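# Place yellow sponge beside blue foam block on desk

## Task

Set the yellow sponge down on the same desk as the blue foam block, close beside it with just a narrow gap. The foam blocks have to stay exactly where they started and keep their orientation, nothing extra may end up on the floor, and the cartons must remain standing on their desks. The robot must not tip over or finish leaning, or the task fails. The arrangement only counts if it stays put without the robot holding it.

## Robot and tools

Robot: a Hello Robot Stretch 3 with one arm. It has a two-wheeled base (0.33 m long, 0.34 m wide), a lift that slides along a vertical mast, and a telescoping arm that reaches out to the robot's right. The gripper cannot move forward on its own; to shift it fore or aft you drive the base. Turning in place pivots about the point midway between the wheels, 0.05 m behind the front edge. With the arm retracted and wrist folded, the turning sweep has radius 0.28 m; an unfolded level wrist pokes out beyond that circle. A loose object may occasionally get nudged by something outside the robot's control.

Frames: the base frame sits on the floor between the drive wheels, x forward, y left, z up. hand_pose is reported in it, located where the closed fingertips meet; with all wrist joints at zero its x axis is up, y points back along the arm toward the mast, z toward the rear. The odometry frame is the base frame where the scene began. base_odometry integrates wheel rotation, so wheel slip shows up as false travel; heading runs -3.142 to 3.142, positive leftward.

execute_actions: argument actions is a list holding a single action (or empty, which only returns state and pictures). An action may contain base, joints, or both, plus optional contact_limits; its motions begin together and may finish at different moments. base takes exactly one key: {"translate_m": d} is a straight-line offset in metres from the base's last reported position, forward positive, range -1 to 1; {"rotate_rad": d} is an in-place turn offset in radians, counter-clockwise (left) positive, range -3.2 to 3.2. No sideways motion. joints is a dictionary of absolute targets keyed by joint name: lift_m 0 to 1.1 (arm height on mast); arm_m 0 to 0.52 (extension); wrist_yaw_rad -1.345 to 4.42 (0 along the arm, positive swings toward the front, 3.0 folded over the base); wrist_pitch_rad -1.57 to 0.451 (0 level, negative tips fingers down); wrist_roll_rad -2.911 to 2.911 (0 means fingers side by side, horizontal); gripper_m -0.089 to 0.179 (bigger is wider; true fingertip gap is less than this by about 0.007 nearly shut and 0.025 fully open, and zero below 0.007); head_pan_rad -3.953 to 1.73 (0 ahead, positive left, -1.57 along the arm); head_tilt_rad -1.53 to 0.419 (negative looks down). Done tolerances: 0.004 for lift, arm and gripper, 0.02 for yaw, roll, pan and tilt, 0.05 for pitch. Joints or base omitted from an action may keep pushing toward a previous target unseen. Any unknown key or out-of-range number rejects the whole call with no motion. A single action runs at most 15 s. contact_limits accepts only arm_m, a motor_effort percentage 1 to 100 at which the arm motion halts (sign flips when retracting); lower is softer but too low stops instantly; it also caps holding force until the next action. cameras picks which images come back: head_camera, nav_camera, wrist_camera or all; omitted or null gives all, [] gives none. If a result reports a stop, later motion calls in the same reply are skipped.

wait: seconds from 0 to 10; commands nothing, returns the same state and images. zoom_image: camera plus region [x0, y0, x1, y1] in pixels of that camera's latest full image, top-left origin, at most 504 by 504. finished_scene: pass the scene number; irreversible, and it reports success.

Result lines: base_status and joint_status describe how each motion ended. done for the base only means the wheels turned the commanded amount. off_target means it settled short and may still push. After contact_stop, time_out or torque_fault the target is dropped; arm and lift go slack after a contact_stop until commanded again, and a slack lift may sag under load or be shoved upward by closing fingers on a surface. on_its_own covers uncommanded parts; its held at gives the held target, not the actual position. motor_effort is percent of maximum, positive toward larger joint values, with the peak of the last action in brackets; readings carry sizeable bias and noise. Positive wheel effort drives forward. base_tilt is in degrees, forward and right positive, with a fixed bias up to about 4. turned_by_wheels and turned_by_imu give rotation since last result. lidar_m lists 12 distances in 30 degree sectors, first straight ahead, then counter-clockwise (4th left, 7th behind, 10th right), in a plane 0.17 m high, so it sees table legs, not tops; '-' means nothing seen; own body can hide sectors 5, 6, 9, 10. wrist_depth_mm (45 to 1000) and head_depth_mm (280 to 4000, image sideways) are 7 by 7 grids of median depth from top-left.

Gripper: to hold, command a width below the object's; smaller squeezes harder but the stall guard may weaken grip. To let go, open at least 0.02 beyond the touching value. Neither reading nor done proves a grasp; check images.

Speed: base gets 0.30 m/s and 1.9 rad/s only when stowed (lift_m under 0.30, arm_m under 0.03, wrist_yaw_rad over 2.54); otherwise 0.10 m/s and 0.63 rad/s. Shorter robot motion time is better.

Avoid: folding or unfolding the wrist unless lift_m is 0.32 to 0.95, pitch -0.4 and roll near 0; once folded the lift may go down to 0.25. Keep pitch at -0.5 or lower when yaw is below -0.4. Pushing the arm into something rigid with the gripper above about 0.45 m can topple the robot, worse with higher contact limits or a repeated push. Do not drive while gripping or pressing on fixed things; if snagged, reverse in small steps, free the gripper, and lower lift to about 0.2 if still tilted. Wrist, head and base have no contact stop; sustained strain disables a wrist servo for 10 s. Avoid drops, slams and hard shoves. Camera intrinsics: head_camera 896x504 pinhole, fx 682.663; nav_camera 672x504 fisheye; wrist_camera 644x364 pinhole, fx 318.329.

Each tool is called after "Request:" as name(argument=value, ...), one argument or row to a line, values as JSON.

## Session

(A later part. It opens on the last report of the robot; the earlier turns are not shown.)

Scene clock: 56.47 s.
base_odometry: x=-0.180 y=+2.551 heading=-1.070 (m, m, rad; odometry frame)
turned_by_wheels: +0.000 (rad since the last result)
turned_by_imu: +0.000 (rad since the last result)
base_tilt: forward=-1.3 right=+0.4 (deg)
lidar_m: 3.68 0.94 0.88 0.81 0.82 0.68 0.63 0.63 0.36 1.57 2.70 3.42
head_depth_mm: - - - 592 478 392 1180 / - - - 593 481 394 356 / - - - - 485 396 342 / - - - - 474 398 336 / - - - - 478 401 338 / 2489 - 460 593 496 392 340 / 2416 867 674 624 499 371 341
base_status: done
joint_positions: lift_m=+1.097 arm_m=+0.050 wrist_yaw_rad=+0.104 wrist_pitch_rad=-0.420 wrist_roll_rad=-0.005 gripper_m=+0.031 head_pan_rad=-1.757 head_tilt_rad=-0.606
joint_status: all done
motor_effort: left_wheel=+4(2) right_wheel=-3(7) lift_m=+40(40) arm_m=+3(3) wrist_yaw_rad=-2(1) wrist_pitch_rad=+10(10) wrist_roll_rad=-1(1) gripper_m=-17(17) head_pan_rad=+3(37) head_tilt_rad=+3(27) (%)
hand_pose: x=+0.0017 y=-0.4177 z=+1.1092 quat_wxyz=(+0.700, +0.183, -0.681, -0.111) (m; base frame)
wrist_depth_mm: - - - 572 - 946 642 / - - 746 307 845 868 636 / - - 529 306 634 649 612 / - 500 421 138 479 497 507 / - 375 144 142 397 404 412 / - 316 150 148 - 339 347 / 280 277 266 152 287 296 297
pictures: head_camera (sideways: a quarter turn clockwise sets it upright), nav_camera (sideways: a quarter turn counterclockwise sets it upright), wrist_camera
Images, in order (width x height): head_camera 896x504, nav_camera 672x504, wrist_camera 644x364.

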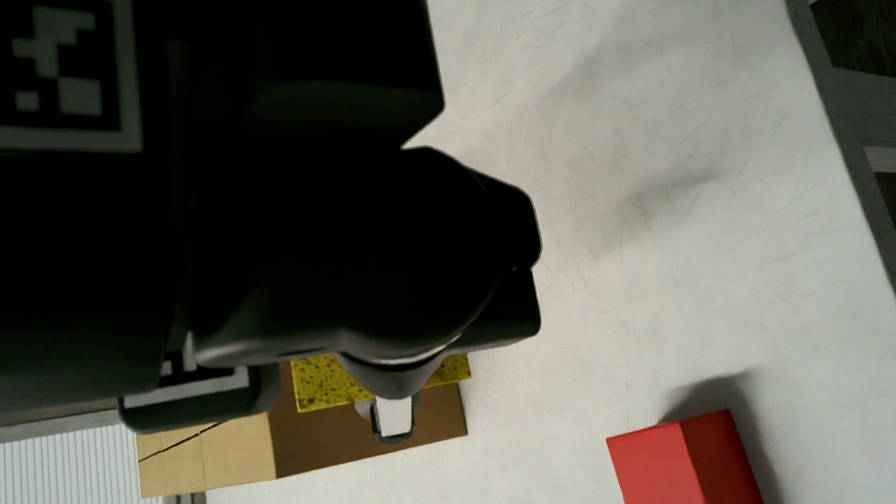

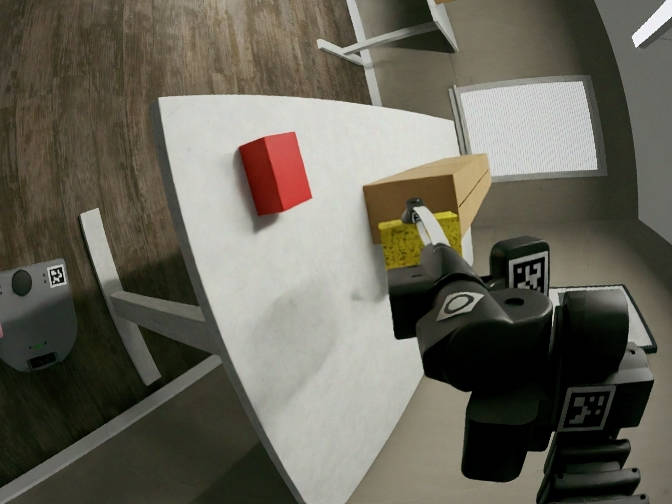

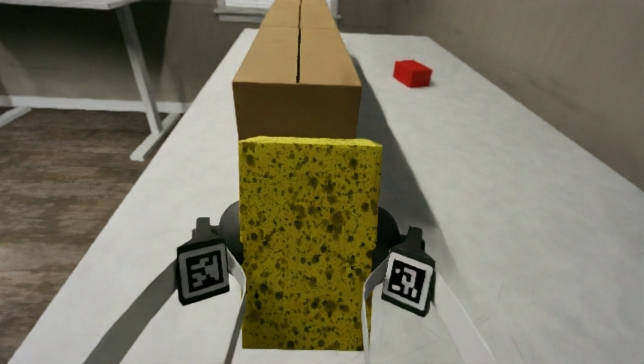

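Request:
execute_actions(
  actions=[
    {"base":{"translate_m":0.45},"joints":{"head_pan_rad":0,"head_tilt_rad":-0.5,"wrist_yaw_rad":1.5,"arm_m":0.0}},
  ],
  cameras=[],
)

Request:
execute_actions(
  actions=[
    {"base":{"rotate_rad":-0.49},"joints":{"lift_m":1.0}},
  ],
  cameras=["nav_camera"],
)

Request:
execute_actions(
  actions=[
    {"base":{"translate_m":0.3},"joints":{"lift_m":0.7}},
  ],
  cameras=[],
)

Request:
execute_actions(
  actions=[
    {"base":{"translate_m":0.4},"joints":{"lift_m":0.29,"wrist_yaw_rad":2.65}},
  ],
  cameras=["nav_camera"],
)

Scene clock: 64.87 s.
base_odometry: x=+0.036 y=+2.156 heading=-1.070 (m, m, rad; odometry frame)
turned_by_wheels: +0.000 (rad since the last result)
turned_by_imu: +0.002 (rad since the last result)
base_tilt: forward=-1.3 right=+0.3 (deg)
lidar_m: 3.24 1.25 0.66 0.87 0.88 1.10 1.07 0.66 1.35 1.61 2.49 3.09
head_depth_mm: 3265 3351 3719 2752 2028 1592 1333 / 3206 3306 3719 2762 2027 1618 1330 / 3169 3318 3615 2793 2038 1613 1345 / 3155 3355 3602 2819 2061 1632 1347 / 3101 3354 3619 2849 2074 1643 1352 / 3064 3304 3600 2863 2014 1651 1360 / 3101 3304 3501 2905 2097 1662 1365
base_status: done
joint_positions: lift_m=+1.097 arm_m=+0.000 wrist_yaw_rad=+1.496 wrist_pitch_rad=-0.420 wrist_roll_rad=-0.005 gripper_m=+0.031 head_pan_rad=-0.007 head_tilt_rad=-0.507
joint_status: all done
motor_effort: left_wheel=+3(8) right_wheel=-3(4) lift_m=+41(41) arm_m=-3(3) wrist_yaw_rad=+3(7) wrist_pitch_rad=+10(10) wrist_roll_rad=-1(1) gripper_m=-17(17) head_pan_rad=+3(35) head_tilt_rad=+3(12) (%)
hand_pose: x=+0.2022 y=-0.1620 z=+1.1092 quat_wxyz=(+0.608, +0.578, -0.405, +0.364) (m; base frame)
wrist_depth_mm: - - - - - - - / - - - - - - - / - - - - - - - / - - - 138 - - - / - - 143 143 - - - / - - 149 148 - - - / - - - 152 - - -
pictures: none
No camera images: the call's "cameras" was empty. Leave "cameras" out to get every camera's image.

Scene clock: 66.60 s.
base_odometry: x=+0.036 y=+2.156 heading=-1.560 (m, m, rad; odometry frame)
turned_by_wheels: -0.490 (rad since the last result)
turned_by_imu: -0.496 (rad since the last result)
base_tilt: forward=-1.3 right=+0.4 (deg)
lidar_m: 3.53 3.35 1.25 0.66 0.87 0.88 1.13 1.07 0.66 1.38 1.61 2.49
head_depth_mm: 3088 3212 3409 2750 2028 1609 1339 / 3459 3679 3753 2791 2037 1609 1335 / 3821 - - 2801 2047 1625 1347 / 3769 - - 2835 2064 1643 1342 / 3606 3737 - 2844 2062 1630 1356 / 3375 3537 3758 2872 2092 1647 1361 / 3215 3301 3656 2903 2117 1663 1368
base_status: done
joint_positions: lift_m=+1.001 arm_m=+0.000 wrist_yaw_rad=+1.497 wrist_pitch_rad=-0.419 wrist_roll_rad=-0.005 gripper_m=+0.031 head_pan_rad=-0.007 head_tilt_rad=-0.507
joint_status: all done
motor_effort: left_wheel=+4(9) right_wheel=-3(6) lift_m=+12(37) arm_m=-3(3) wrist_yaw_rad=+2(3) wrist_pitch_rad=+10(10) wrist_roll_rad=-1(1) gripper_m=-17(16) head_pan_rad=+3(3) head_tilt_rad=+3(3) (%)
hand_pose: x=+0.2023 y=-0.1619 z=+1.0131 quat_wxyz=(+0.608, +0.577, -0.405, +0.364) (m; base frame)
wrist_depth_mm: - - - - - - - / - - - - - - - / - - - - - - - / - - - 138 - - - / - - 144 143 - - - / - - 149 148 - - - / - - - 153 - - -
pictures: nav_camera (sideways: a quarter turn counterclockwise sets it upright)
Images, in order (width x height): nav_camera 672x504.

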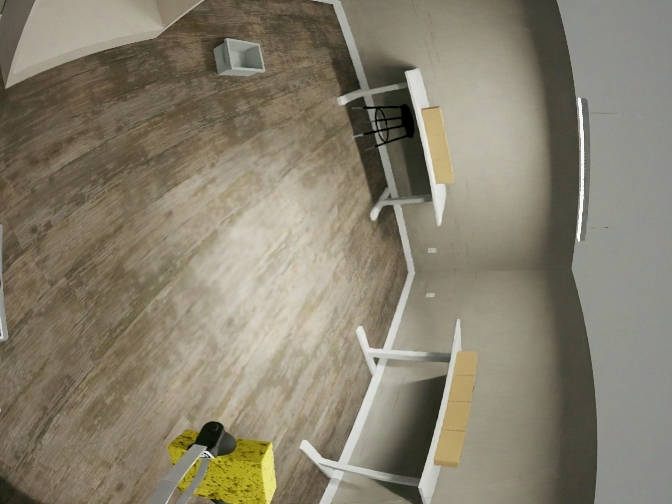

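Scene clock: 71.07 s.
base_odometry: x=+0.040 y=+1.856 heading=-1.560 (m, m, rad; odometry frame)
turned_by_wheels: +0.000 (rad since the last result)
turned_by_imu: +0.001 (rad since the last result)
base_tilt: forward=-1.3 right=+0.4 (deg)
lidar_m: 3.23 3.24 1.68 1.08 1.05 1.06 1.36 0.86 1.33 1.56 2.71 2.26
head_depth_mm: 2879 3080 3287 2738 2034 1613 1329 / 3191 3448 3621 2765 2033 1611 1330 / 3565 3807 - 2815 2065 1630 1343 / 3589 3844 - 2842 2056 1634 1355 / 3342 3579 3757 2894 2071 1649 1354 / 3165 3344 3555 2843 2092 1658 1362 / 3034 3104 3360 2926 2104 1655 1360
base_status: done
joint_positions: lift_m=+0.701 arm_m=+0.000 wrist_yaw_rad=+1.497 wrist_pitch_rad=-0.419 wrist_roll_rad=-0.005 gripper_m=+0.031 head_pan_rad=-0.007 head_tilt_rad=-0.507
joint_status: all done
motor_effort: left_wheel=+4(8) right_wheel=-3(5) lift_m=+13(11) arm_m=-3(3) wrist_yaw_rad=+3(3) wrist_pitch_rad=+10(10) wrist_roll_rad=-1(1) gripper_m=-17(17) head_pan_rad=+3(3) head_tilt_rad=+2(2) (%)
hand_pose: x=+0.2023 y=-0.1619 z=+0.7131 quat_wxyz=(+0.608, +0.577, -0.405, +0.364) (m; base frame)
wrist_depth_mm: - - - - - - - / - - - - - - - / - - - - - - - / - - - 138 - - - / - - 144 143 - - - / 939 945 149 148 - - - / 819 818 782 152 855 868 895
pictures: none
No camera images: the call's "cameras" was empty. Leave "cameras" out to get every camera's image.

Scene clock: 76.43 s.
base_odometry: x=+0.044 y=+1.456 heading=-1.560 (m, m, rad; odometry frame)
turned_by_wheels: +0.000 (rad since the last result)
turned_by_imu: +0.001 (rad since the last result)
base_tilt: forward=-1.3 right=+0.3 (deg)
lidar_m: 2.84 2.66 2.02 1.12 1.24 1.00 1.66 1.18 1.66 1.58 2.00 2.42
head_depth_mm: 2646 2807 3012 2760 2028 1612 1330 / 2937 3141 3302 2795 2054 1616 1335 / 3321 3490 3820 2810 2056 1627 1343 / 3210 3416 3687 2830 2066 1631 1354 / 3042 3244 3475 2833 2074 1640 1356 / 2832 3022 3165 2892 2094 1647 1365 / 2716 2843 3022 2973 2126 1652 1367
base_status: done
joint_positions: lift_m=+0.291 arm_m=+0.000 wrist_yaw_rad=+2.647 wrist_pitch_rad=-0.419 wrist_roll_rad=-0.005 gripper_m=+0.031 head_pan_rad=-0.007 head_tilt_rad=-0.505
joint_status: all done
motor_effort: left_wheel=+3(12) right_wheel=-3(6) lift_m=+13(11) arm_m=-3(3) wrist_yaw_rad=+3(4) wrist_pitch_rad=+10(10) wrist_roll_rad=-1(1) gripper_m=-16(17) head_pan_rad=+2(2) head_tilt_rad=+1(1) (%)
hand_pose: x=+0.0853 y=+0.0521 z=+0.3031 quat_wxyz=(+0.312, +0.705, -0.026, +0.636) (m; base frame)
wrist_depth_mm: 947 - - - - - - / 939 - - - - - - / 836 879 902 929 958 980 - / 677 688 655 139 739 754 775 / 569 565 143 143 602 605 615 / - 484 148 148 - 513 524 / - - 152 152 435 448 452
pictures: nav_camera (sideways: a quarter turn counterclockwise sets it upright)
Images, in order (width x height): nav_camera 672x504.

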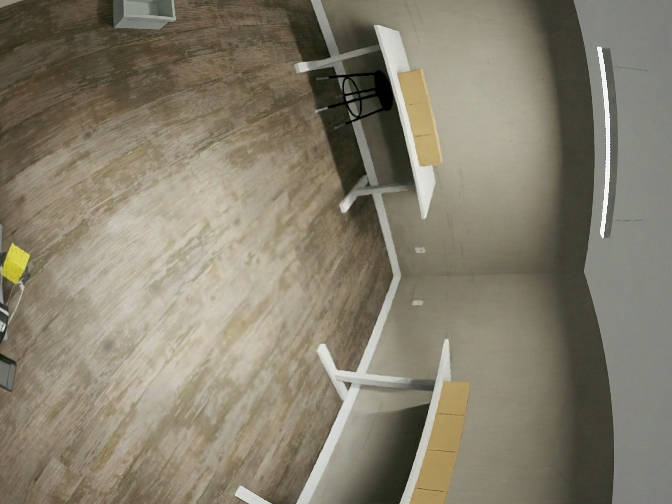

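Request:
execute_actions(
  actions=[
    {"base":{"translate_m":1.0}},
  ],
  cameras=[],
)

Request:
execute_actions(
  actions=[
    {"base":{"translate_m":1.0},"joints":{"head_tilt_rad":-0.8}},
  ],
  cameras=["nav_camera","head_camera"],
)

Scene clock: 82.10 s.
base_odometry: x=+0.056 y=+0.456 heading=-1.559 (m, m, rad; odometry frame)
turned_by_wheels: +0.000 (rad since the last result)
turned_by_imu: +0.003 (rad since the last result)
base_tilt: forward=-1.3 right=+0.3 (deg)
lidar_m: 2.45 1.88 1.68 1.99 1.58 1.58 2.43 2.11 2.02 1.57 1.89 1.52
head_depth_mm: 2035 2157 2295 2418 2032 1602 1337 / 2245 2388 2577 2645 2044 1625 1342 / 2464 2638 2895 2813 2058 1619 1339 / 2369 2542 2757 2833 2073 1627 1351 / 2242 2393 2578 2723 2074 1641 1358 / 2088 2251 2369 2563 2098 1651 1363 / 2002 2123 2132 2341 2089 1658 1374
base_status: done
joint_positions: lift_m=+0.291 arm_m=+0.000 wrist_yaw_rad=+2.647 wrist_pitch_rad=-0.419 wrist_roll_rad=-0.005 gripper_m=+0.031 head_pan_rad=-0.007 head_tilt_rad=-0.505
joint_status: not commanded
motor_effort: left_wheel=+3(13) right_wheel=-3(4) lift_m=+13(12) arm_m=-3(3) wrist_yaw_rad=+2(3) wrist_pitch_rad=+10(10) wrist_roll_rad=-1(1) gripper_m=-17(17) head_pan_rad=+2(4) head_tilt_rad=+3(1) (%)
hand_pose: x=+0.0853 y=+0.0522 z=+0.3031 quat_wxyz=(+0.312, +0.705, -0.026, +0.636) (m; base frame)
wrist_depth_mm: - - - - - - - / - - - - - - - / 837 868 898 922 952 969 - / 670 681 646 138 718 763 760 / 567 564 143 144 595 607 629 / - 495 148 148 - 516 518 / - - 152 152 435 444 450
pictures: none
No camera images: the call's "cameras" was empty. Leave "cameras" out to get every camera's image.

Scene clock: 87.10 s.
base_odometry: x=+0.067 y=-0.544 heading=-1.559 (m, m, rad; odometry frame)
turned_by_wheels: +0.000 (rad since the last result)
turned_by_imu: +0.003 (rad since the last result)
base_tilt: forward=-1.3 right=+0.3 (deg)
lidar_m: 1.61 1.01 1.30 1.26 2.44 2.39 2.84 2.77 1.72 1.40 0.90 1.33
head_depth_mm: 1436 1576 1730 1807 1524 1318 1155 / 1591 1761 1978 1831 1525 1313 1152 / 1679 1892 2119 1852 1538 1328 1161 / 1574 1769 2021 1875 1552 1332 1166 / 1474 1646 1855 1878 1556 1340 1171 / 1399 1542 1739 1838 1564 1344 1179 / 1321 1449 1612 1786 1583 1345 1185
base_status: done
joint_positions: lift_m=+0.291 arm_m=+0.000 wrist_yaw_rad=+2.647 wrist_pitch_rad=-0.419 wrist_roll_rad=-0.005 gripper_m=+0.031 head_pan_rad=-0.007 head_tilt_rad=-0.791
joint_status: all done
motor_effort: left_wheel=+3(13) right_wheel=-3(5) lift_m=+12(12) arm_m=-3(3) wrist_yaw_rad=+3(2) wrist_pitch_rad=+10(10) wrist_roll_rad=-1(1) gripper_m=-17(17) head_pan_rad=+2(2) head_tilt_rad=-5(24) (%)
hand_pose: x=+0.0853 y=+0.0522 z=+0.3031 quat_wxyz=(+0.312, +0.705, -0.026, +0.636) (m; base frame)
wrist_depth_mm: - - - - - - - / - - - - - - - / 841 877 883 909 912 980 - / 674 689 640 138 724 755 776 / 561 563 143 143 598 606 614 / - 489 148 148 - 516 522 / - - 152 153 436 445 448
pictures: head_camera (sideways: a quarter turn clockwise sets it upright), nav_camera (sideways: a quarter turn counterclockwise sets it upright)
Images, in order (width x height): head_camera 896x504, nav_camera 672x504.

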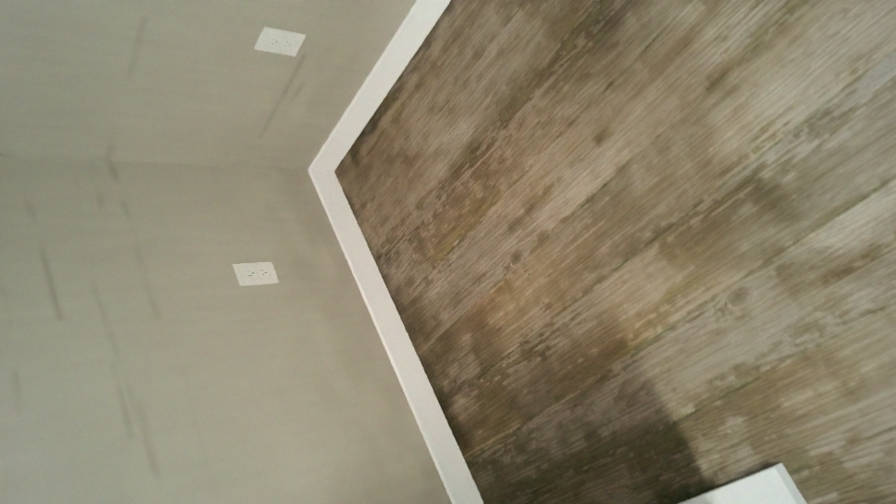

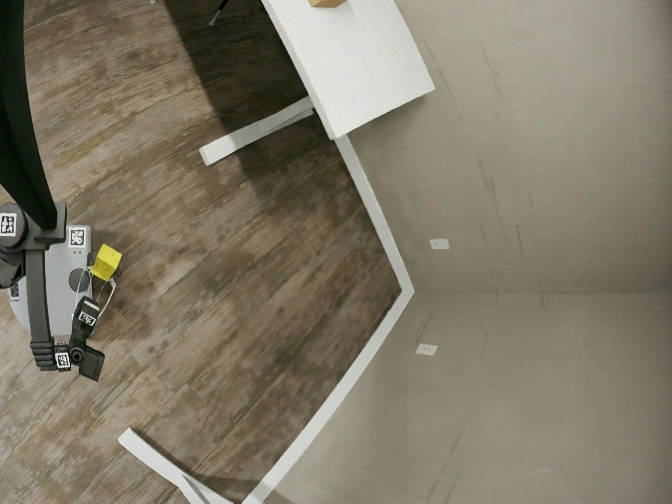

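Request:
execute_actions(
  actions=[
    {"base":{"translate_m":0.9},"joints":{"head_pan_rad":1.7,"head_tilt_rad":-0.45}},
  ],
  cameras=["nav_camera","head_camera"],
)

Scene clock: 93.87 s.
base_odometry: x=+0.078 y=-1.444 heading=-1.559 (m, m, rad; odometry frame)
turned_by_wheels: +0.000 (rad since the last result)
turned_by_imu: +0.003 (rad since the last result)
base_tilt: forward=-1.4 right=+0.3 (deg)
lidar_m: 0.83 0.77 0.78 0.65 1.59 2.99 3.74 2.27 1.06 0.84 0.78 0.79
head_depth_mm: 931 976 1032 1089 970 838 1298 / 1054 1115 1190 1249 977 808 1380 / 1222 1297 1400 1398 985 762 1362 / 1445 1551 1720 1408 991 765 913 / 1771 1960 2075 1418 997 768 681 / 2275 2617 2865 1428 954 800 - / 2506 2687 2790 - - - -
base_status: done
joint_positions: lift_m=+0.291 arm_m=+0.000 wrist_yaw_rad=+2.647 wrist_pitch_rad=-0.419 wrist_roll_rad=-0.005 gripper_m=+0.031 head_pan_rad=+1.693 head_tilt_rad=-0.458
joint_status: all done
motor_effort: left_wheel=+3(12) right_wheel=-3(5) lift_m=+11(11) arm_m=-3(3) wrist_yaw_rad=+3(2) wrist_pitch_rad=+10(10) wrist_roll_rad=-1(1) gripper_m=-16(16) head_pan_rad=+3(39) head_tilt_rad=+3(21) (%)
hand_pose: x=+0.0852 y=+0.0522 z=+0.3031 quat_wxyz=(+0.312, +0.705, -0.026, +0.636) (m; base frame)
wrist_depth_mm: 531 - 912 788 695 627 568 / 588 - 992 872 745 665 594 / 775 787 883 873 807 715 640 / 637 674 633 138 731 728 680 / 573 569 143 143 599 609 629 / - 498 148 148 - 516 524 / - - 152 153 438 444 452
pictures: head_camera (sideways: a quarter turn clockwise sets it upright), nav_camera (sideways: a quarter turn counterclockwise sets it upright)
Images, in order (width x height): head_camera 896x504, nav_camera 672x504.

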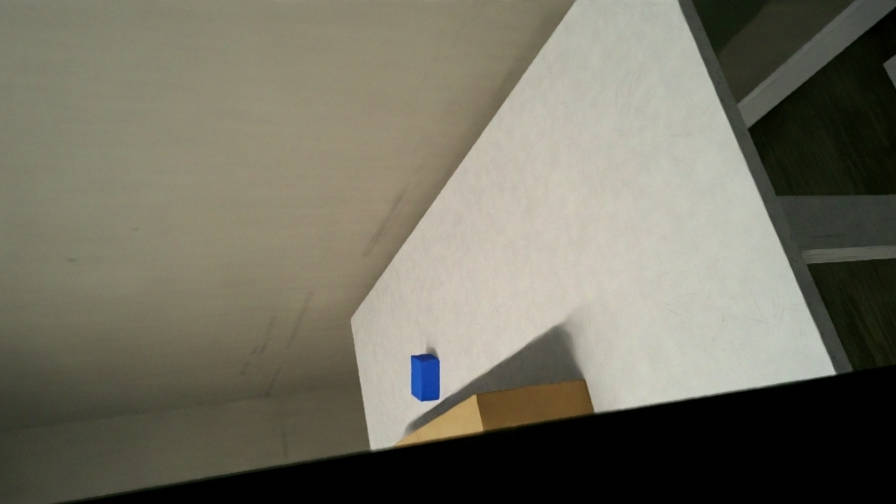

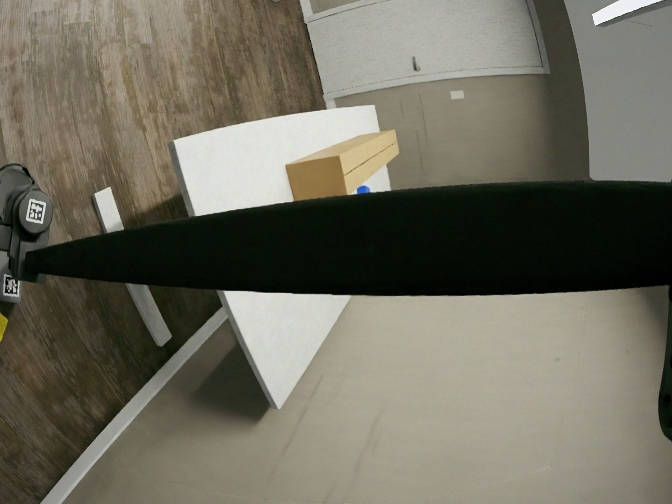

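Request:
execute_actions(
  actions=[
    {"base":{"translate_m":-0.36},"joints":{"lift_m":0.62,"head_pan_rad":-0.3,"head_tilt_rad":-1.0}},
  ],
  cameras=[],
)

Request:
execute_actions(
  actions=[
    {"base":{"rotate_rad":2.15},"joints":{"lift_m":1.0,"wrist_yaw_rad":1.5}},
  ],
  cameras=["nav_camera","head_camera"],
)

Scene clock: 101.07 s.
base_odometry: x=+0.074 y=-1.084 heading=-1.559 (m, m, rad; odometry frame)
turned_by_wheels: +0.000 (rad since the last result)
turned_by_imu: +0.000 (rad since the last result)
base_tilt: forward=-1.3 right=+0.3 (deg)
lidar_m: 1.14 1.06 0.68 1.23 1.32 2.80 3.36 3.23 0.89 0.92 0.99 1.01
head_depth_mm: 958 1089 1274 1464 1354 1214 1099 / 1020 1171 1383 1517 1358 1213 1106 / 1099 1287 1534 1540 1362 1222 1107 / 1194 1405 1676 1555 1370 1226 1129 / 1298 1521 1737 1562 1374 1235 1115 / 1245 1396 1599 1579 1384 1245 1122 / 1132 1260 1413 1527 1390 1250 1128
base_status: done
joint_positions: lift_m=+0.619 arm_m=+0.000 wrist_yaw_rad=+2.647 wrist_pitch_rad=-0.419 wrist_roll_rad=-0.005 gripper_m=+0.031 head_pan_rad=-0.293 head_tilt_rad=-0.988
joint_status: all done
motor_effort: left_wheel=+3(7) right_wheel=-3(9) lift_m=+40(46) arm_m=-3(3) wrist_yaw_rad=+2(3) wrist_pitch_rad=+10(10) wrist_roll_rad=-1(1) gripper_m=-17(17) head_pan_rad=-3(38) head_tilt_rad=-6(30) (%)
hand_pose: x=+0.0852 y=+0.0522 z=+0.6318 quat_wxyz=(+0.312, +0.705, -0.026, +0.636) (m; base frame)
wrist_depth_mm: - - - - 961 850 772 / - - - - - 915 835 / - - - - - - 886 / - - - 138 - - 964 / - - 144 143 - - - / - 847 148 148 - 914 919 / - 748 708 152 785 775 806
pictures: none
No camera images: the call's "cameras" was empty. Leave "cameras" out to get every camera's image.

Scene clock: 105.40 s.
base_odometry: x=+0.074 y=-1.084 heading=+0.591 (m, m, rad; odometry frame)
turned_by_wheels: +2.150 (rad since the last result)
turned_by_imu: +2.178 (rad since the last result)
base_tilt: forward=-1.3 right=+0.4 (deg)
lidar_m: 2.74 2.83 3.61 3.23 0.89 1.04 0.99 1.02 1.11 1.07 0.68 1.23
head_depth_mm: 746 799 316 297 1275 1204 1096 / 792 838 773 701 1332 1223 1106 / 952 921 817 1545 1371 1220 1110 / 1120 1007 1788 1559 1363 1229 1114 / 2386 2125 1803 1574 1378 1232 1120 / 2477 2149 1842 1594 1385 1240 1120 / 2419 2203 1838 1582 1402 1251 1128
base_status: done
joint_positions: lift_m=+0.999 arm_m=+0.000 wrist_yaw_rad=+1.504 wrist_pitch_rad=-0.419 wrist_roll_rad=-0.005 gripper_m=+0.031 head_pan_rad=-0.293 head_tilt_rad=-0.988
joint_status: all done
motor_effort: left_wheel=-5(8) right_wheel=+3(5) lift_m=+41(37) arm_m=-4(3) wrist_yaw_rad=-2(3) wrist_pitch_rad=+9(10) wrist_roll_rad=-1(1) gripper_m=-16(16) head_pan_rad=-4(3) head_tilt_rad=-5(6) (%)
hand_pose: x=+0.2024 y=-0.1604 z=+1.0119 quat_wxyz=(+0.607, +0.579, -0.403, +0.366) (m; base frame)
wrist_depth_mm: - - - - - - 931 / - - - - 810 - 943 / - - - 910 659 944 885 / - - - 138 698 743 751 / - - 143 143 591 588 613 / - - 149 147 - 495 510 / - - - 152 420 442 453
pictures: head_camera (sideways: a quarter turn clockwise sets it upright), nav_camera (sideways: a quarter turn counterclockwise sets it upright)
Images, in order (width x height): head_camera 896x504, nav_camera 672x504.

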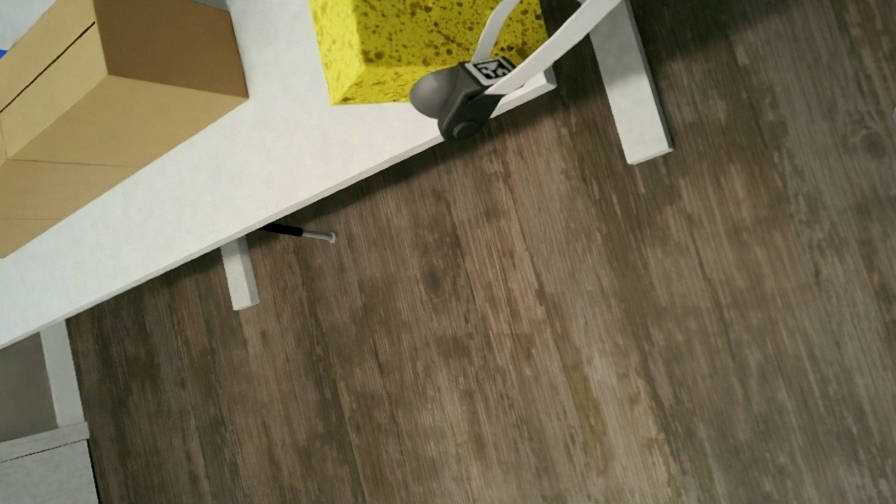

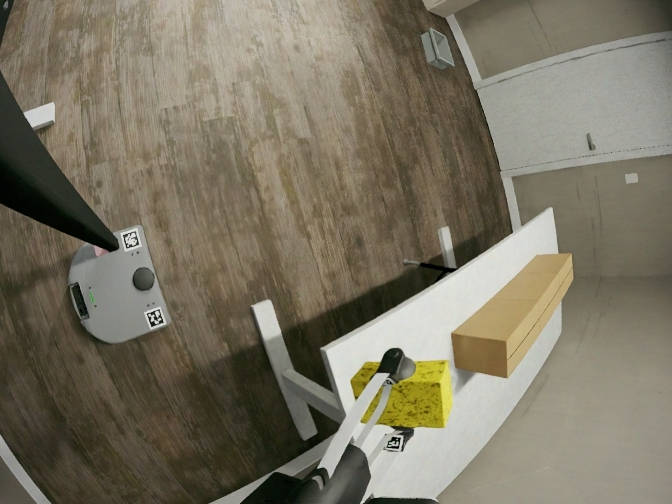

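Request:
execute_actions(
  actions=[
    {"base":{"rotate_rad":-0.06},"joints":{"lift_m":1.06}},
  ],
  cameras=[],
)

Request:
execute_actions(
  actions=[
    {"base":{"translate_m":0.3},"joints":{"lift_m":1.1,"head_pan_rad":-0.5,"head_tilt_rad":-1.4,"wrist_yaw_rad":1.0}},
  ],
  cameras=["head_camera"],
)

Scene clock: 108.50 s.
base_odometry: x=+0.074 y=-1.084 heading=+0.531 (m, m, rad; odometry frame)
turned_by_wheels: -0.060 (rad since the last result)
turned_by_imu: -0.060 (rad since the last result)
base_tilt: forward=-1.3 right=+0.3 (deg)
lidar_m: 1.76 2.80 3.34 3.22 0.89 0.93 0.99 1.01 1.14 1.06 0.68 1.39
head_depth_mm: 1063 851 - 634 1294 1213 1099 / 754 801 790 665 1304 1218 1103 / 833 879 780 1483 1366 1219 1109 / 1044 934 1708 1566 1373 1233 1114 / 1187 2074 1802 1575 1380 1231 1115 / 2479 2157 1816 1571 1379 1243 1121 / 2432 2177 1839 1581 1395 1247 1127
base_status: done
joint_positions: lift_m=+1.059 arm_m=+0.000 wrist_yaw_rad=+1.504 wrist_pitch_rad=-0.419 wrist_roll_rad=-0.005 gripper_m=+0.031 head_pan_rad=-0.293 head_tilt_rad=-0.988
joint_status: all done
motor_effort: left_wheel=+2(3) right_wheel=-2(3) lift_m=+41(42) arm_m=-3(3) wrist_yaw_rad=-2(2) wrist_pitch_rad=+10(9) wrist_roll_rad=-1(1) gripper_m=-17(17) head_pan_rad=-2(2) head_tilt_rad=-6(6) (%)
hand_pose: x=+0.2024 y=-0.1604 z=+1.0719 quat_wxyz=(+0.607, +0.579, -0.403, +0.366) (m; base frame)
wrist_depth_mm: - - - - - - 873 / - - - - - - 898 / - - - 954 709 - 900 / - - - 139 757 838 838 / - - 143 143 661 683 699 / - - 149 148 - 572 582 / - - - 152 485 505 529
pictures: none
No camera images: the call's "cameras" was empty. Leave "cameras" out to get every camera's image.

Scene clock: 112.90 s.
base_odometry: x=+0.332 y=-0.932 heading=+0.531 (m, m, rad; odometry frame)
turned_by_wheels: +0.000 (rad since the last result)
turned_by_imu: +0.001 (rad since the last result)
base_tilt: forward=-1.3 right=+0.3 (deg)
lidar_m: 2.45 2.51 3.18 3.70 2.02 1.12 1.29 1.31 1.10 0.54 0.55 0.97
head_depth_mm: 618 595 572 553 1213 1170 1132 / 613 601 578 1244 1231 - 1130 / 630 604 1319 1279 1247 - 1137 / 637 1378 1339 1293 1248 - 1137 / 654 1411 1352 1294 1241 1185 1136 / 1496 1416 1359 1295 1244 1197 1160 / 1490 1423 1370 1300 1252 1198 1158
base_status: done
joint_positions: lift_m=+1.097 arm_m=+0.000 wrist_yaw_rad=+1.004 wrist_pitch_rad=-0.419 wrist_roll_rad=-0.005 gripper_m=+0.031 head_pan_rad=-0.493 head_tilt_rad=-1.383
joint_status: all done
joint sent to its limit — the command would take lift_m past its upper limit, so that joint was sent only as far as its limit.
motor_effort: left_wheel=+2(6) right_wheel=-2(3) lift_m=+40(40) arm_m=-3(3) wrist_yaw_rad=-2(1) wrist_pitch_rad=+10(10) wrist_roll_rad=-1(1) gripper_m=-17(17) head_pan_rad=-3(16) head_tilt_rad=-8(26) (%)
hand_pose: x=+0.1678 y=-0.2657 z=+1.1095 quat_wxyz=(+0.679, +0.461, -0.534, +0.205) (m; base frame)
wrist_depth_mm: - - - - 928 731 616 / - - - - 981 767 636 / - - 711 - - 814 659 / - 905 566 138 873 840 698 / - - 144 143 719 731 722 / - - 149 148 - 612 638 / - - 489 152 519 539 557
pictures: head_camera (sideways: a quarter turn clockwise sets it upright)
Images, in order (width x height): head_camera 896x504.

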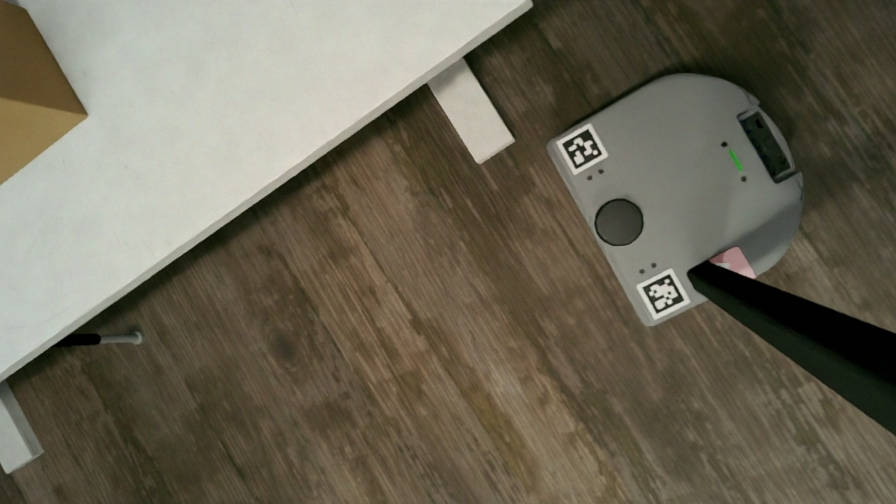

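Request:
execute_actions(
  actions=[
    {"base":{"translate_m":0.8},"joints":{"arm_m":0.45,"head_pan_rad":-1.4,"head_tilt_rad":-0.75,"wrist_yaw_rad":1.6,"wrist_pitch_rad":-1.55}},
  ],
)

Scene clock: 123.23 s.
base_odometry: x=+1.022 y=-0.526 heading=+0.531 (m, m, rad; odometry frame)
turned_by_wheels: +0.000 (rad since the last result)
turned_by_imu: +0.000 (rad since the last result)
base_tilt: forward=-1.3 right=+0.4 (deg)
lidar_m: 1.64 1.69 2.09 3.37 2.61 1.83 2.08 0.82 1.03 0.52 0.34 0.73
head_depth_mm: 794 898 951 837 472 467 515 / 783 906 971 844 474 481 516 / 815 915 1008 852 478 496 520 / 823 929 1018 857 480 514 520 / 835 937 1031 864 484 528 524 / 845 954 1044 868 486 545 526 / 855 965 1060 879 490 563 528
base_status: done
joint_positions: lift_m=+1.097 arm_m=+0.450 wrist_yaw_rad=+1.597 wrist_pitch_rad=-1.544 wrist_roll_rad=-0.005 gripper_m=+0.031 head_pan_rad=-1.393 head_tilt_rad=-0.754
joint_status: all done
motor_effort: left_wheel=+2(6) right_wheel=-2(2) lift_m=+40(40) arm_m=+3(4) wrist_yaw_rad=+2(3) wrist_pitch_rad=-3(9) wrist_roll_rad=-1(1) gripper_m=-17(17) head_pan_rad=-2(37) head_tilt_rad=+2(30) (%)
hand_pose: x=-0.0387 y=-0.5954 z=+0.9788 quat_wxyz=(+0.707, +0.707, +0.002, +0.020) (m; base frame)
wrist_depth_mm: 223 312 386 387 388 385 391 / 228 312 395 398 398 401 413 / 234 315 405 409 413 416 413 / 241 317 418 138 425 422 427 / 248 317 143 143 436 436 428 / 257 298 149 148 - 450 434 / 265 347 459 152 469 472 433
pictures: head_camera (sideways: a quarter turn clockwise sets it upright), nav_camera (sideways: a quarter turn counterclockwise sets it upright), wrist_camera
Images, in order (width x height): head_camera 896x504, nav_camera 672x504, wrist_camera 644x364.

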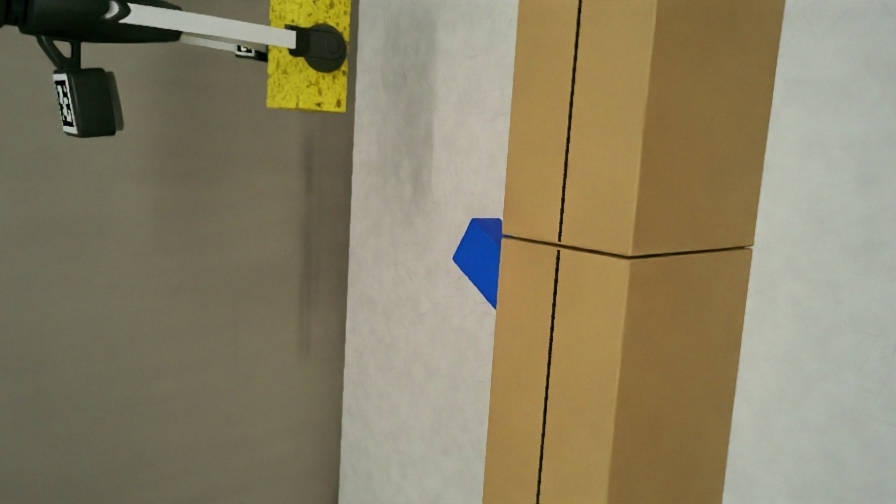

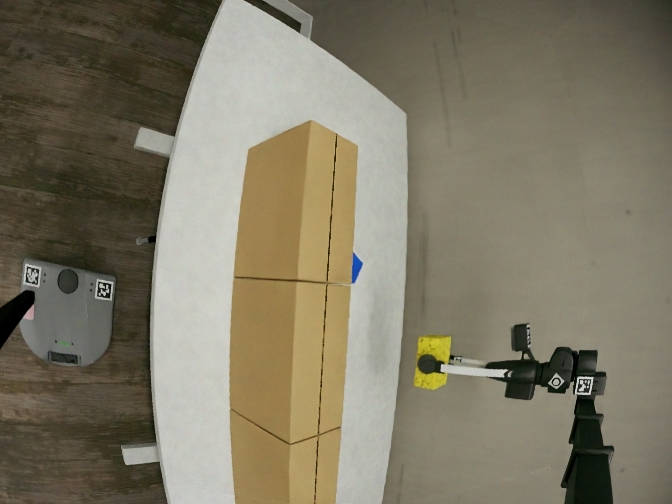

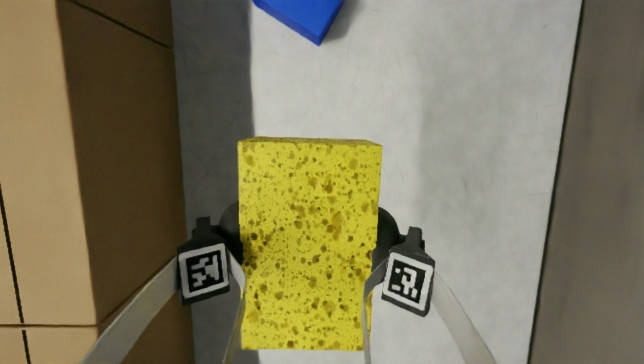

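Request:
execute_actions(
  actions=[
    {"base":{"translate_m":0.1},"joints":{"arm_m":0.405,"wrist_yaw_rad":1.08,"lift_m":0.92}},
  ],
  cameras=["head_camera","wrist_camera"],
)

Scene clock: 127.77 s.
base_odometry: x=+1.108 y=-0.476 heading=+0.531 (m, m, rad; odometry frame)
turned_by_wheels: +0.000 (rad since the last result)
turned_by_imu: +0.000 (rad since the last result)
base_tilt: forward=-1.3 right=+0.4 (deg)
lidar_m: 1.55 1.58 2.04 3.35 2.68 1.92 2.19 0.90 1.02 0.53 0.29 0.65
head_depth_mm: 791 - - 815 472 455 514 / 799 897 976 845 475 470 517 / 807 905 1001 852 478 484 520 / 817 917 1017 858 481 499 521 / 827 930 1024 868 482 515 524 / 839 939 1034 873 487 532 527 / 847 952 1052 876 700 595 528
base_status: done
joint_positions: lift_m=+0.921 arm_m=+0.405 wrist_yaw_rad=+1.084 wrist_pitch_rad=-1.545 wrist_roll_rad=-0.005 gripper_m=+0.031 head_pan_rad=-1.393 head_tilt_rad=-0.754
joint_status: all done
motor_effort: left_wheel=+2(4) right_wheel=-2(4) lift_m=+12(33) arm_m=-3(2) wrist_yaw_rad=-2(2) wrist_pitch_rad=-3(3) wrist_roll_rad=-1(1) gripper_m=-17(17) head_pan_rad=-2(3) head_tilt_rad=+0(1) (%)
hand_pose: x=-0.0369 y=-0.5422 z=+0.8026 quat_wxyz=(+0.689, +0.684, -0.177, -0.160) (m; base frame)
wrist_depth_mm: 223 223 182 183 224 226 226 / 229 231 187 188 231 231 230 / 219 236 236 190 238 238 239 / 199 243 241 138 244 244 245 / 184 239 144 143 250 253 252 / 171 208 149 148 - 262 261 / 158 205 244 153 270 270 270
pictures: head_camera (sideways: a quarter turn clockwise sets it upright), wrist_camera
Images, in order (width x height): head_camera 896x504, wrist_camera 644x364.

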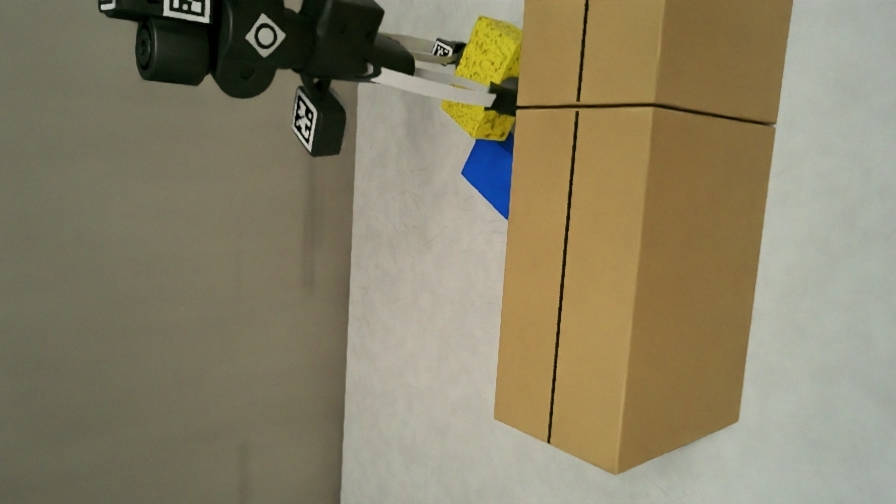

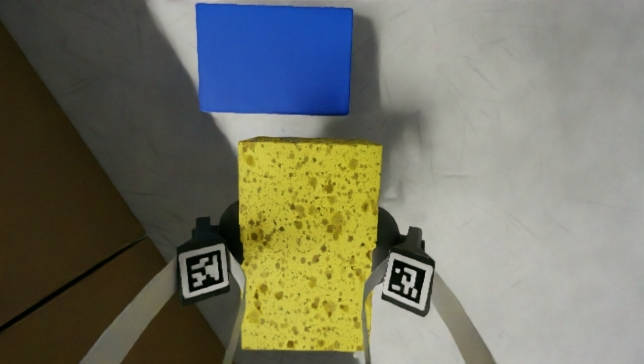

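Request:
execute_actions(
  actions=[
    {"joints":{"lift_m":0.864}},
  ],
  cameras=["wrist_camera"],
)

Scene clock: 129.63 s.
base_odometry: x=+1.108 y=-0.476 heading=+0.531 (m, m, rad; odometry frame)
turned_by_wheels: +0.000 (rad since the last result)
turned_by_imu: +0.000 (rad since the last result)
base_tilt: forward=-1.3 right=+0.4 (deg)
lidar_m: 1.55 1.58 2.04 3.37 2.67 1.92 2.19 0.90 1.02 0.53 0.29 0.65
head_depth_mm: 788 868 - 793 472 456 514 / 802 896 1001 849 475 470 517 / 808 905 1004 851 478 484 518 / 814 921 1015 858 480 499 522 / 825 935 1019 861 483 514 523 / 837 937 1035 870 487 531 525 / 848 953 1046 873 703 595 529
base_status: not commanded
joint_positions: lift_m=+0.865 arm_m=+0.405 wrist_yaw_rad=+1.084 wrist_pitch_rad=-1.545 wrist_roll_rad=-0.005 gripper_m=+0.031 head_pan_rad=-1.393 head_tilt_rad=-0.754
joint_status: all done
motor_effort: left_wheel=+1(2) right_wheel=-2(2) lift_m=+12(13) arm_m=-3(3) wrist_yaw_rad=-2(2) wrist_pitch_rad=-3(2) wrist_roll_rad=-1(1) gripper_m=-17(17) head_pan_rad=-1(3) head_tilt_rad=+2(1) (%)
hand_pose: x=-0.0369 y=-0.5422 z=+0.7466 quat_wxyz=(+0.689, +0.684, -0.177, -0.160) (m; base frame)
wrist_depth_mm: 171 170 130 130 172 172 172 / 176 175 134 134 177 178 178 / 181 182 180 159 182 182 183 / 186 188 185 138 187 188 188 / 184 193 143 143 193 194 195 / 171 196 149 148 - 201 202 / 157 204 205 153 206 207 208
pictures: wrist_camera
Images, in order (width x height): wrist_camera 644x364.

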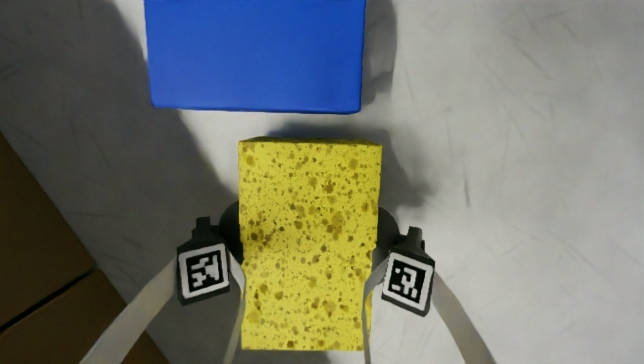

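Request:
execute_actions(
  actions=[
    {"joints":{"gripper_m":0.11}},
  ],
  cameras=["wrist_camera"],
)

Request:
execute_actions(
  actions=[
    {"joints":{"lift_m":0.95}},
  ],
  cameras=["wrist_camera","head_camera"],
)

Scene clock: 131.90 s.
base_odometry: x=+1.108 y=-0.476 heading=+0.531 (m, m, rad; odometry frame)
turned_by_wheels: +0.000 (rad since the last result)
turned_by_imu: +0.000 (rad since the last result)
base_tilt: forward=-1.4 right=+0.4 (deg)
lidar_m: 1.54 1.58 2.03 3.36 2.68 1.92 2.19 0.90 1.02 0.53 0.29 0.65
head_depth_mm: 794 865 - 811 472 456 514 / 801 897 1000 844 474 469 517 / 809 910 1007 852 477 484 519 / 816 918 1009 857 481 498 521 / 829 932 1021 863 483 515 523 / 837 940 1036 868 487 533 526 / 847 953 1050 875 701 596 528
base_status: not commanded
joint_positions: lift_m=+0.865 arm_m=+0.405 wrist_yaw_rad=+1.084 wrist_pitch_rad=-1.545 wrist_roll_rad=-0.005 gripper_m=+0.110 head_pan_rad=-1.393 head_tilt_rad=-0.754
joint_status: all done
motor_effort: left_wheel=+2(2) right_wheel=-2(2) lift_m=+12(12) arm_m=-3(3) wrist_yaw_rad=-2(3) wrist_pitch_rad=-3(3) wrist_roll_rad=-1(1) gripper_m=+1(94) head_pan_rad=-2(2) head_tilt_rad=+1(1) (%)
hand_pose: x=-0.0369 y=-0.5422 z=+0.7466 quat_wxyz=(+0.689, +0.684, -0.177, -0.160) (m; base frame)
wrist_depth_mm: 171 169 130 130 172 172 172 / 176 175 133 134 177 178 178 / 181 181 181 159 183 183 183 / 185 187 185 142 189 189 189 / 184 192 148 147 192 194 195 / 171 - 197 152 201 200 202 / - 197 207 157 208 208 208
pictures: wrist_camera
Images, in order (width x height): wrist_camera 644x364.

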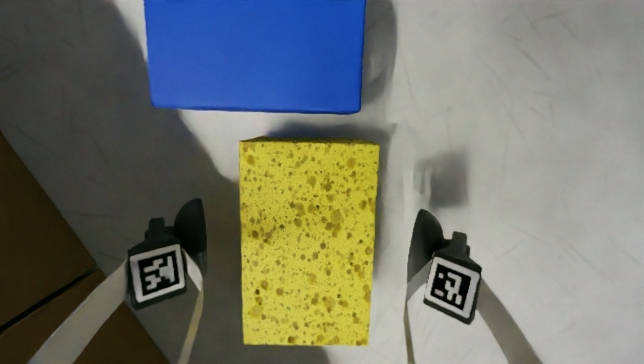

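Scene clock: 133.50 s.
base_odometry: x=+1.108 y=-0.476 heading=+0.531 (m, m, rad; odometry frame)
turned_by_wheels: +0.000 (rad since the last result)
turned_by_imu: +0.000 (rad since the last result)
base_tilt: forward=-1.3 right=+0.4 (deg)
lidar_m: 1.55 1.58 2.05 3.39 2.67 1.92 2.19 0.90 1.02 0.53 0.29 0.65
head_depth_mm: 781 - - 815 472 456 514 / 801 894 1015 848 475 470 516 / 806 905 1002 851 477 483 519 / 818 917 1015 858 481 499 520 / 828 926 1024 864 483 515 524 / 838 940 1035 869 487 532 526 / 843 951 1049 877 702 597 529
base_status: not commanded
joint_positions: lift_m=+0.949 arm_m=+0.405 wrist_yaw_rad=+1.084 wrist_pitch_rad=-1.545 wrist_roll_rad=-0.005 gripper_m=+0.110 head_pan_rad=-1.393 head_tilt_rad=-0.754
joint_status: all done
motor_effort: left_wheel=+2(2) right_wheel=-2(2) lift_m=+41(46) arm_m=-3(3) wrist_yaw_rad=-2(2) wrist_pitch_rad=-3(3) wrist_roll_rad=-1(1) gripper_m=+0(0) head_pan_rad=-4(2) head_tilt_rad=+1(1) (%)
hand_pose: x=-0.0369 y=-0.5422 z=+0.8313 quat_wxyz=(+0.689, +0.684, -0.177, -0.160) (m; base frame)
wrist_depth_mm: 250 249 249 248 250 251 252 / 246 257 215 214 257 259 260 / 220 263 264 262 266 265 267 / 199 269 272 229 273 273 274 / 184 223 282 236 282 283 283 / 170 - 291 292 295 293 292 / - 197 289 300 303 303 302
pictures: head_camera (sideways: a quarter turn clockwise sets it upright), wrist_camera
Images, in order (width x height): head_camera 896x504, wrist_camera 644x364.

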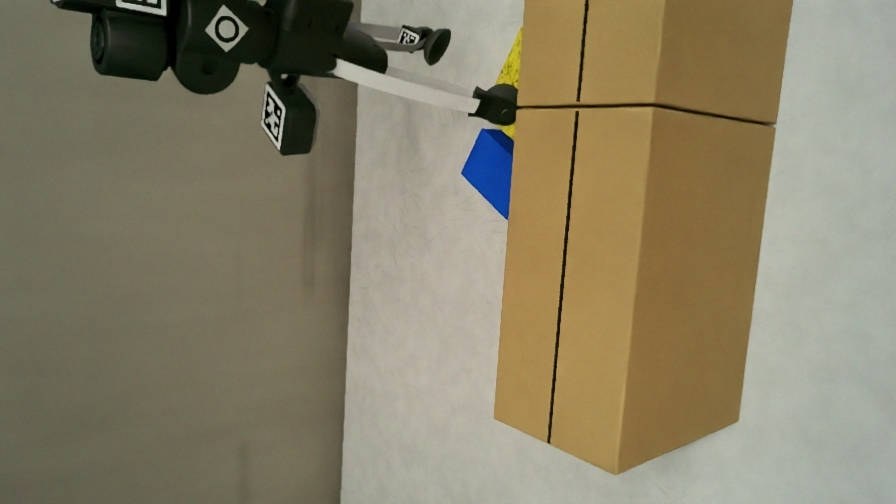

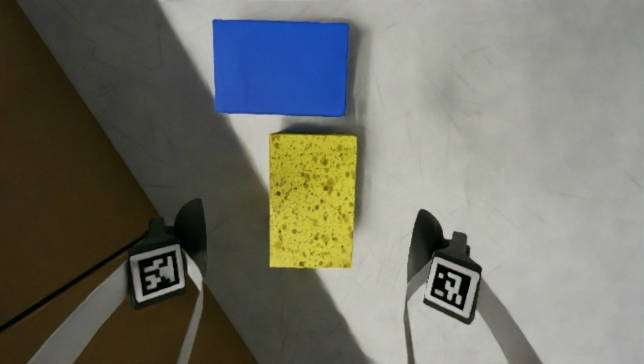

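Request:
finished_scene(
  scene=2,
)

The scene is finished: the task was done.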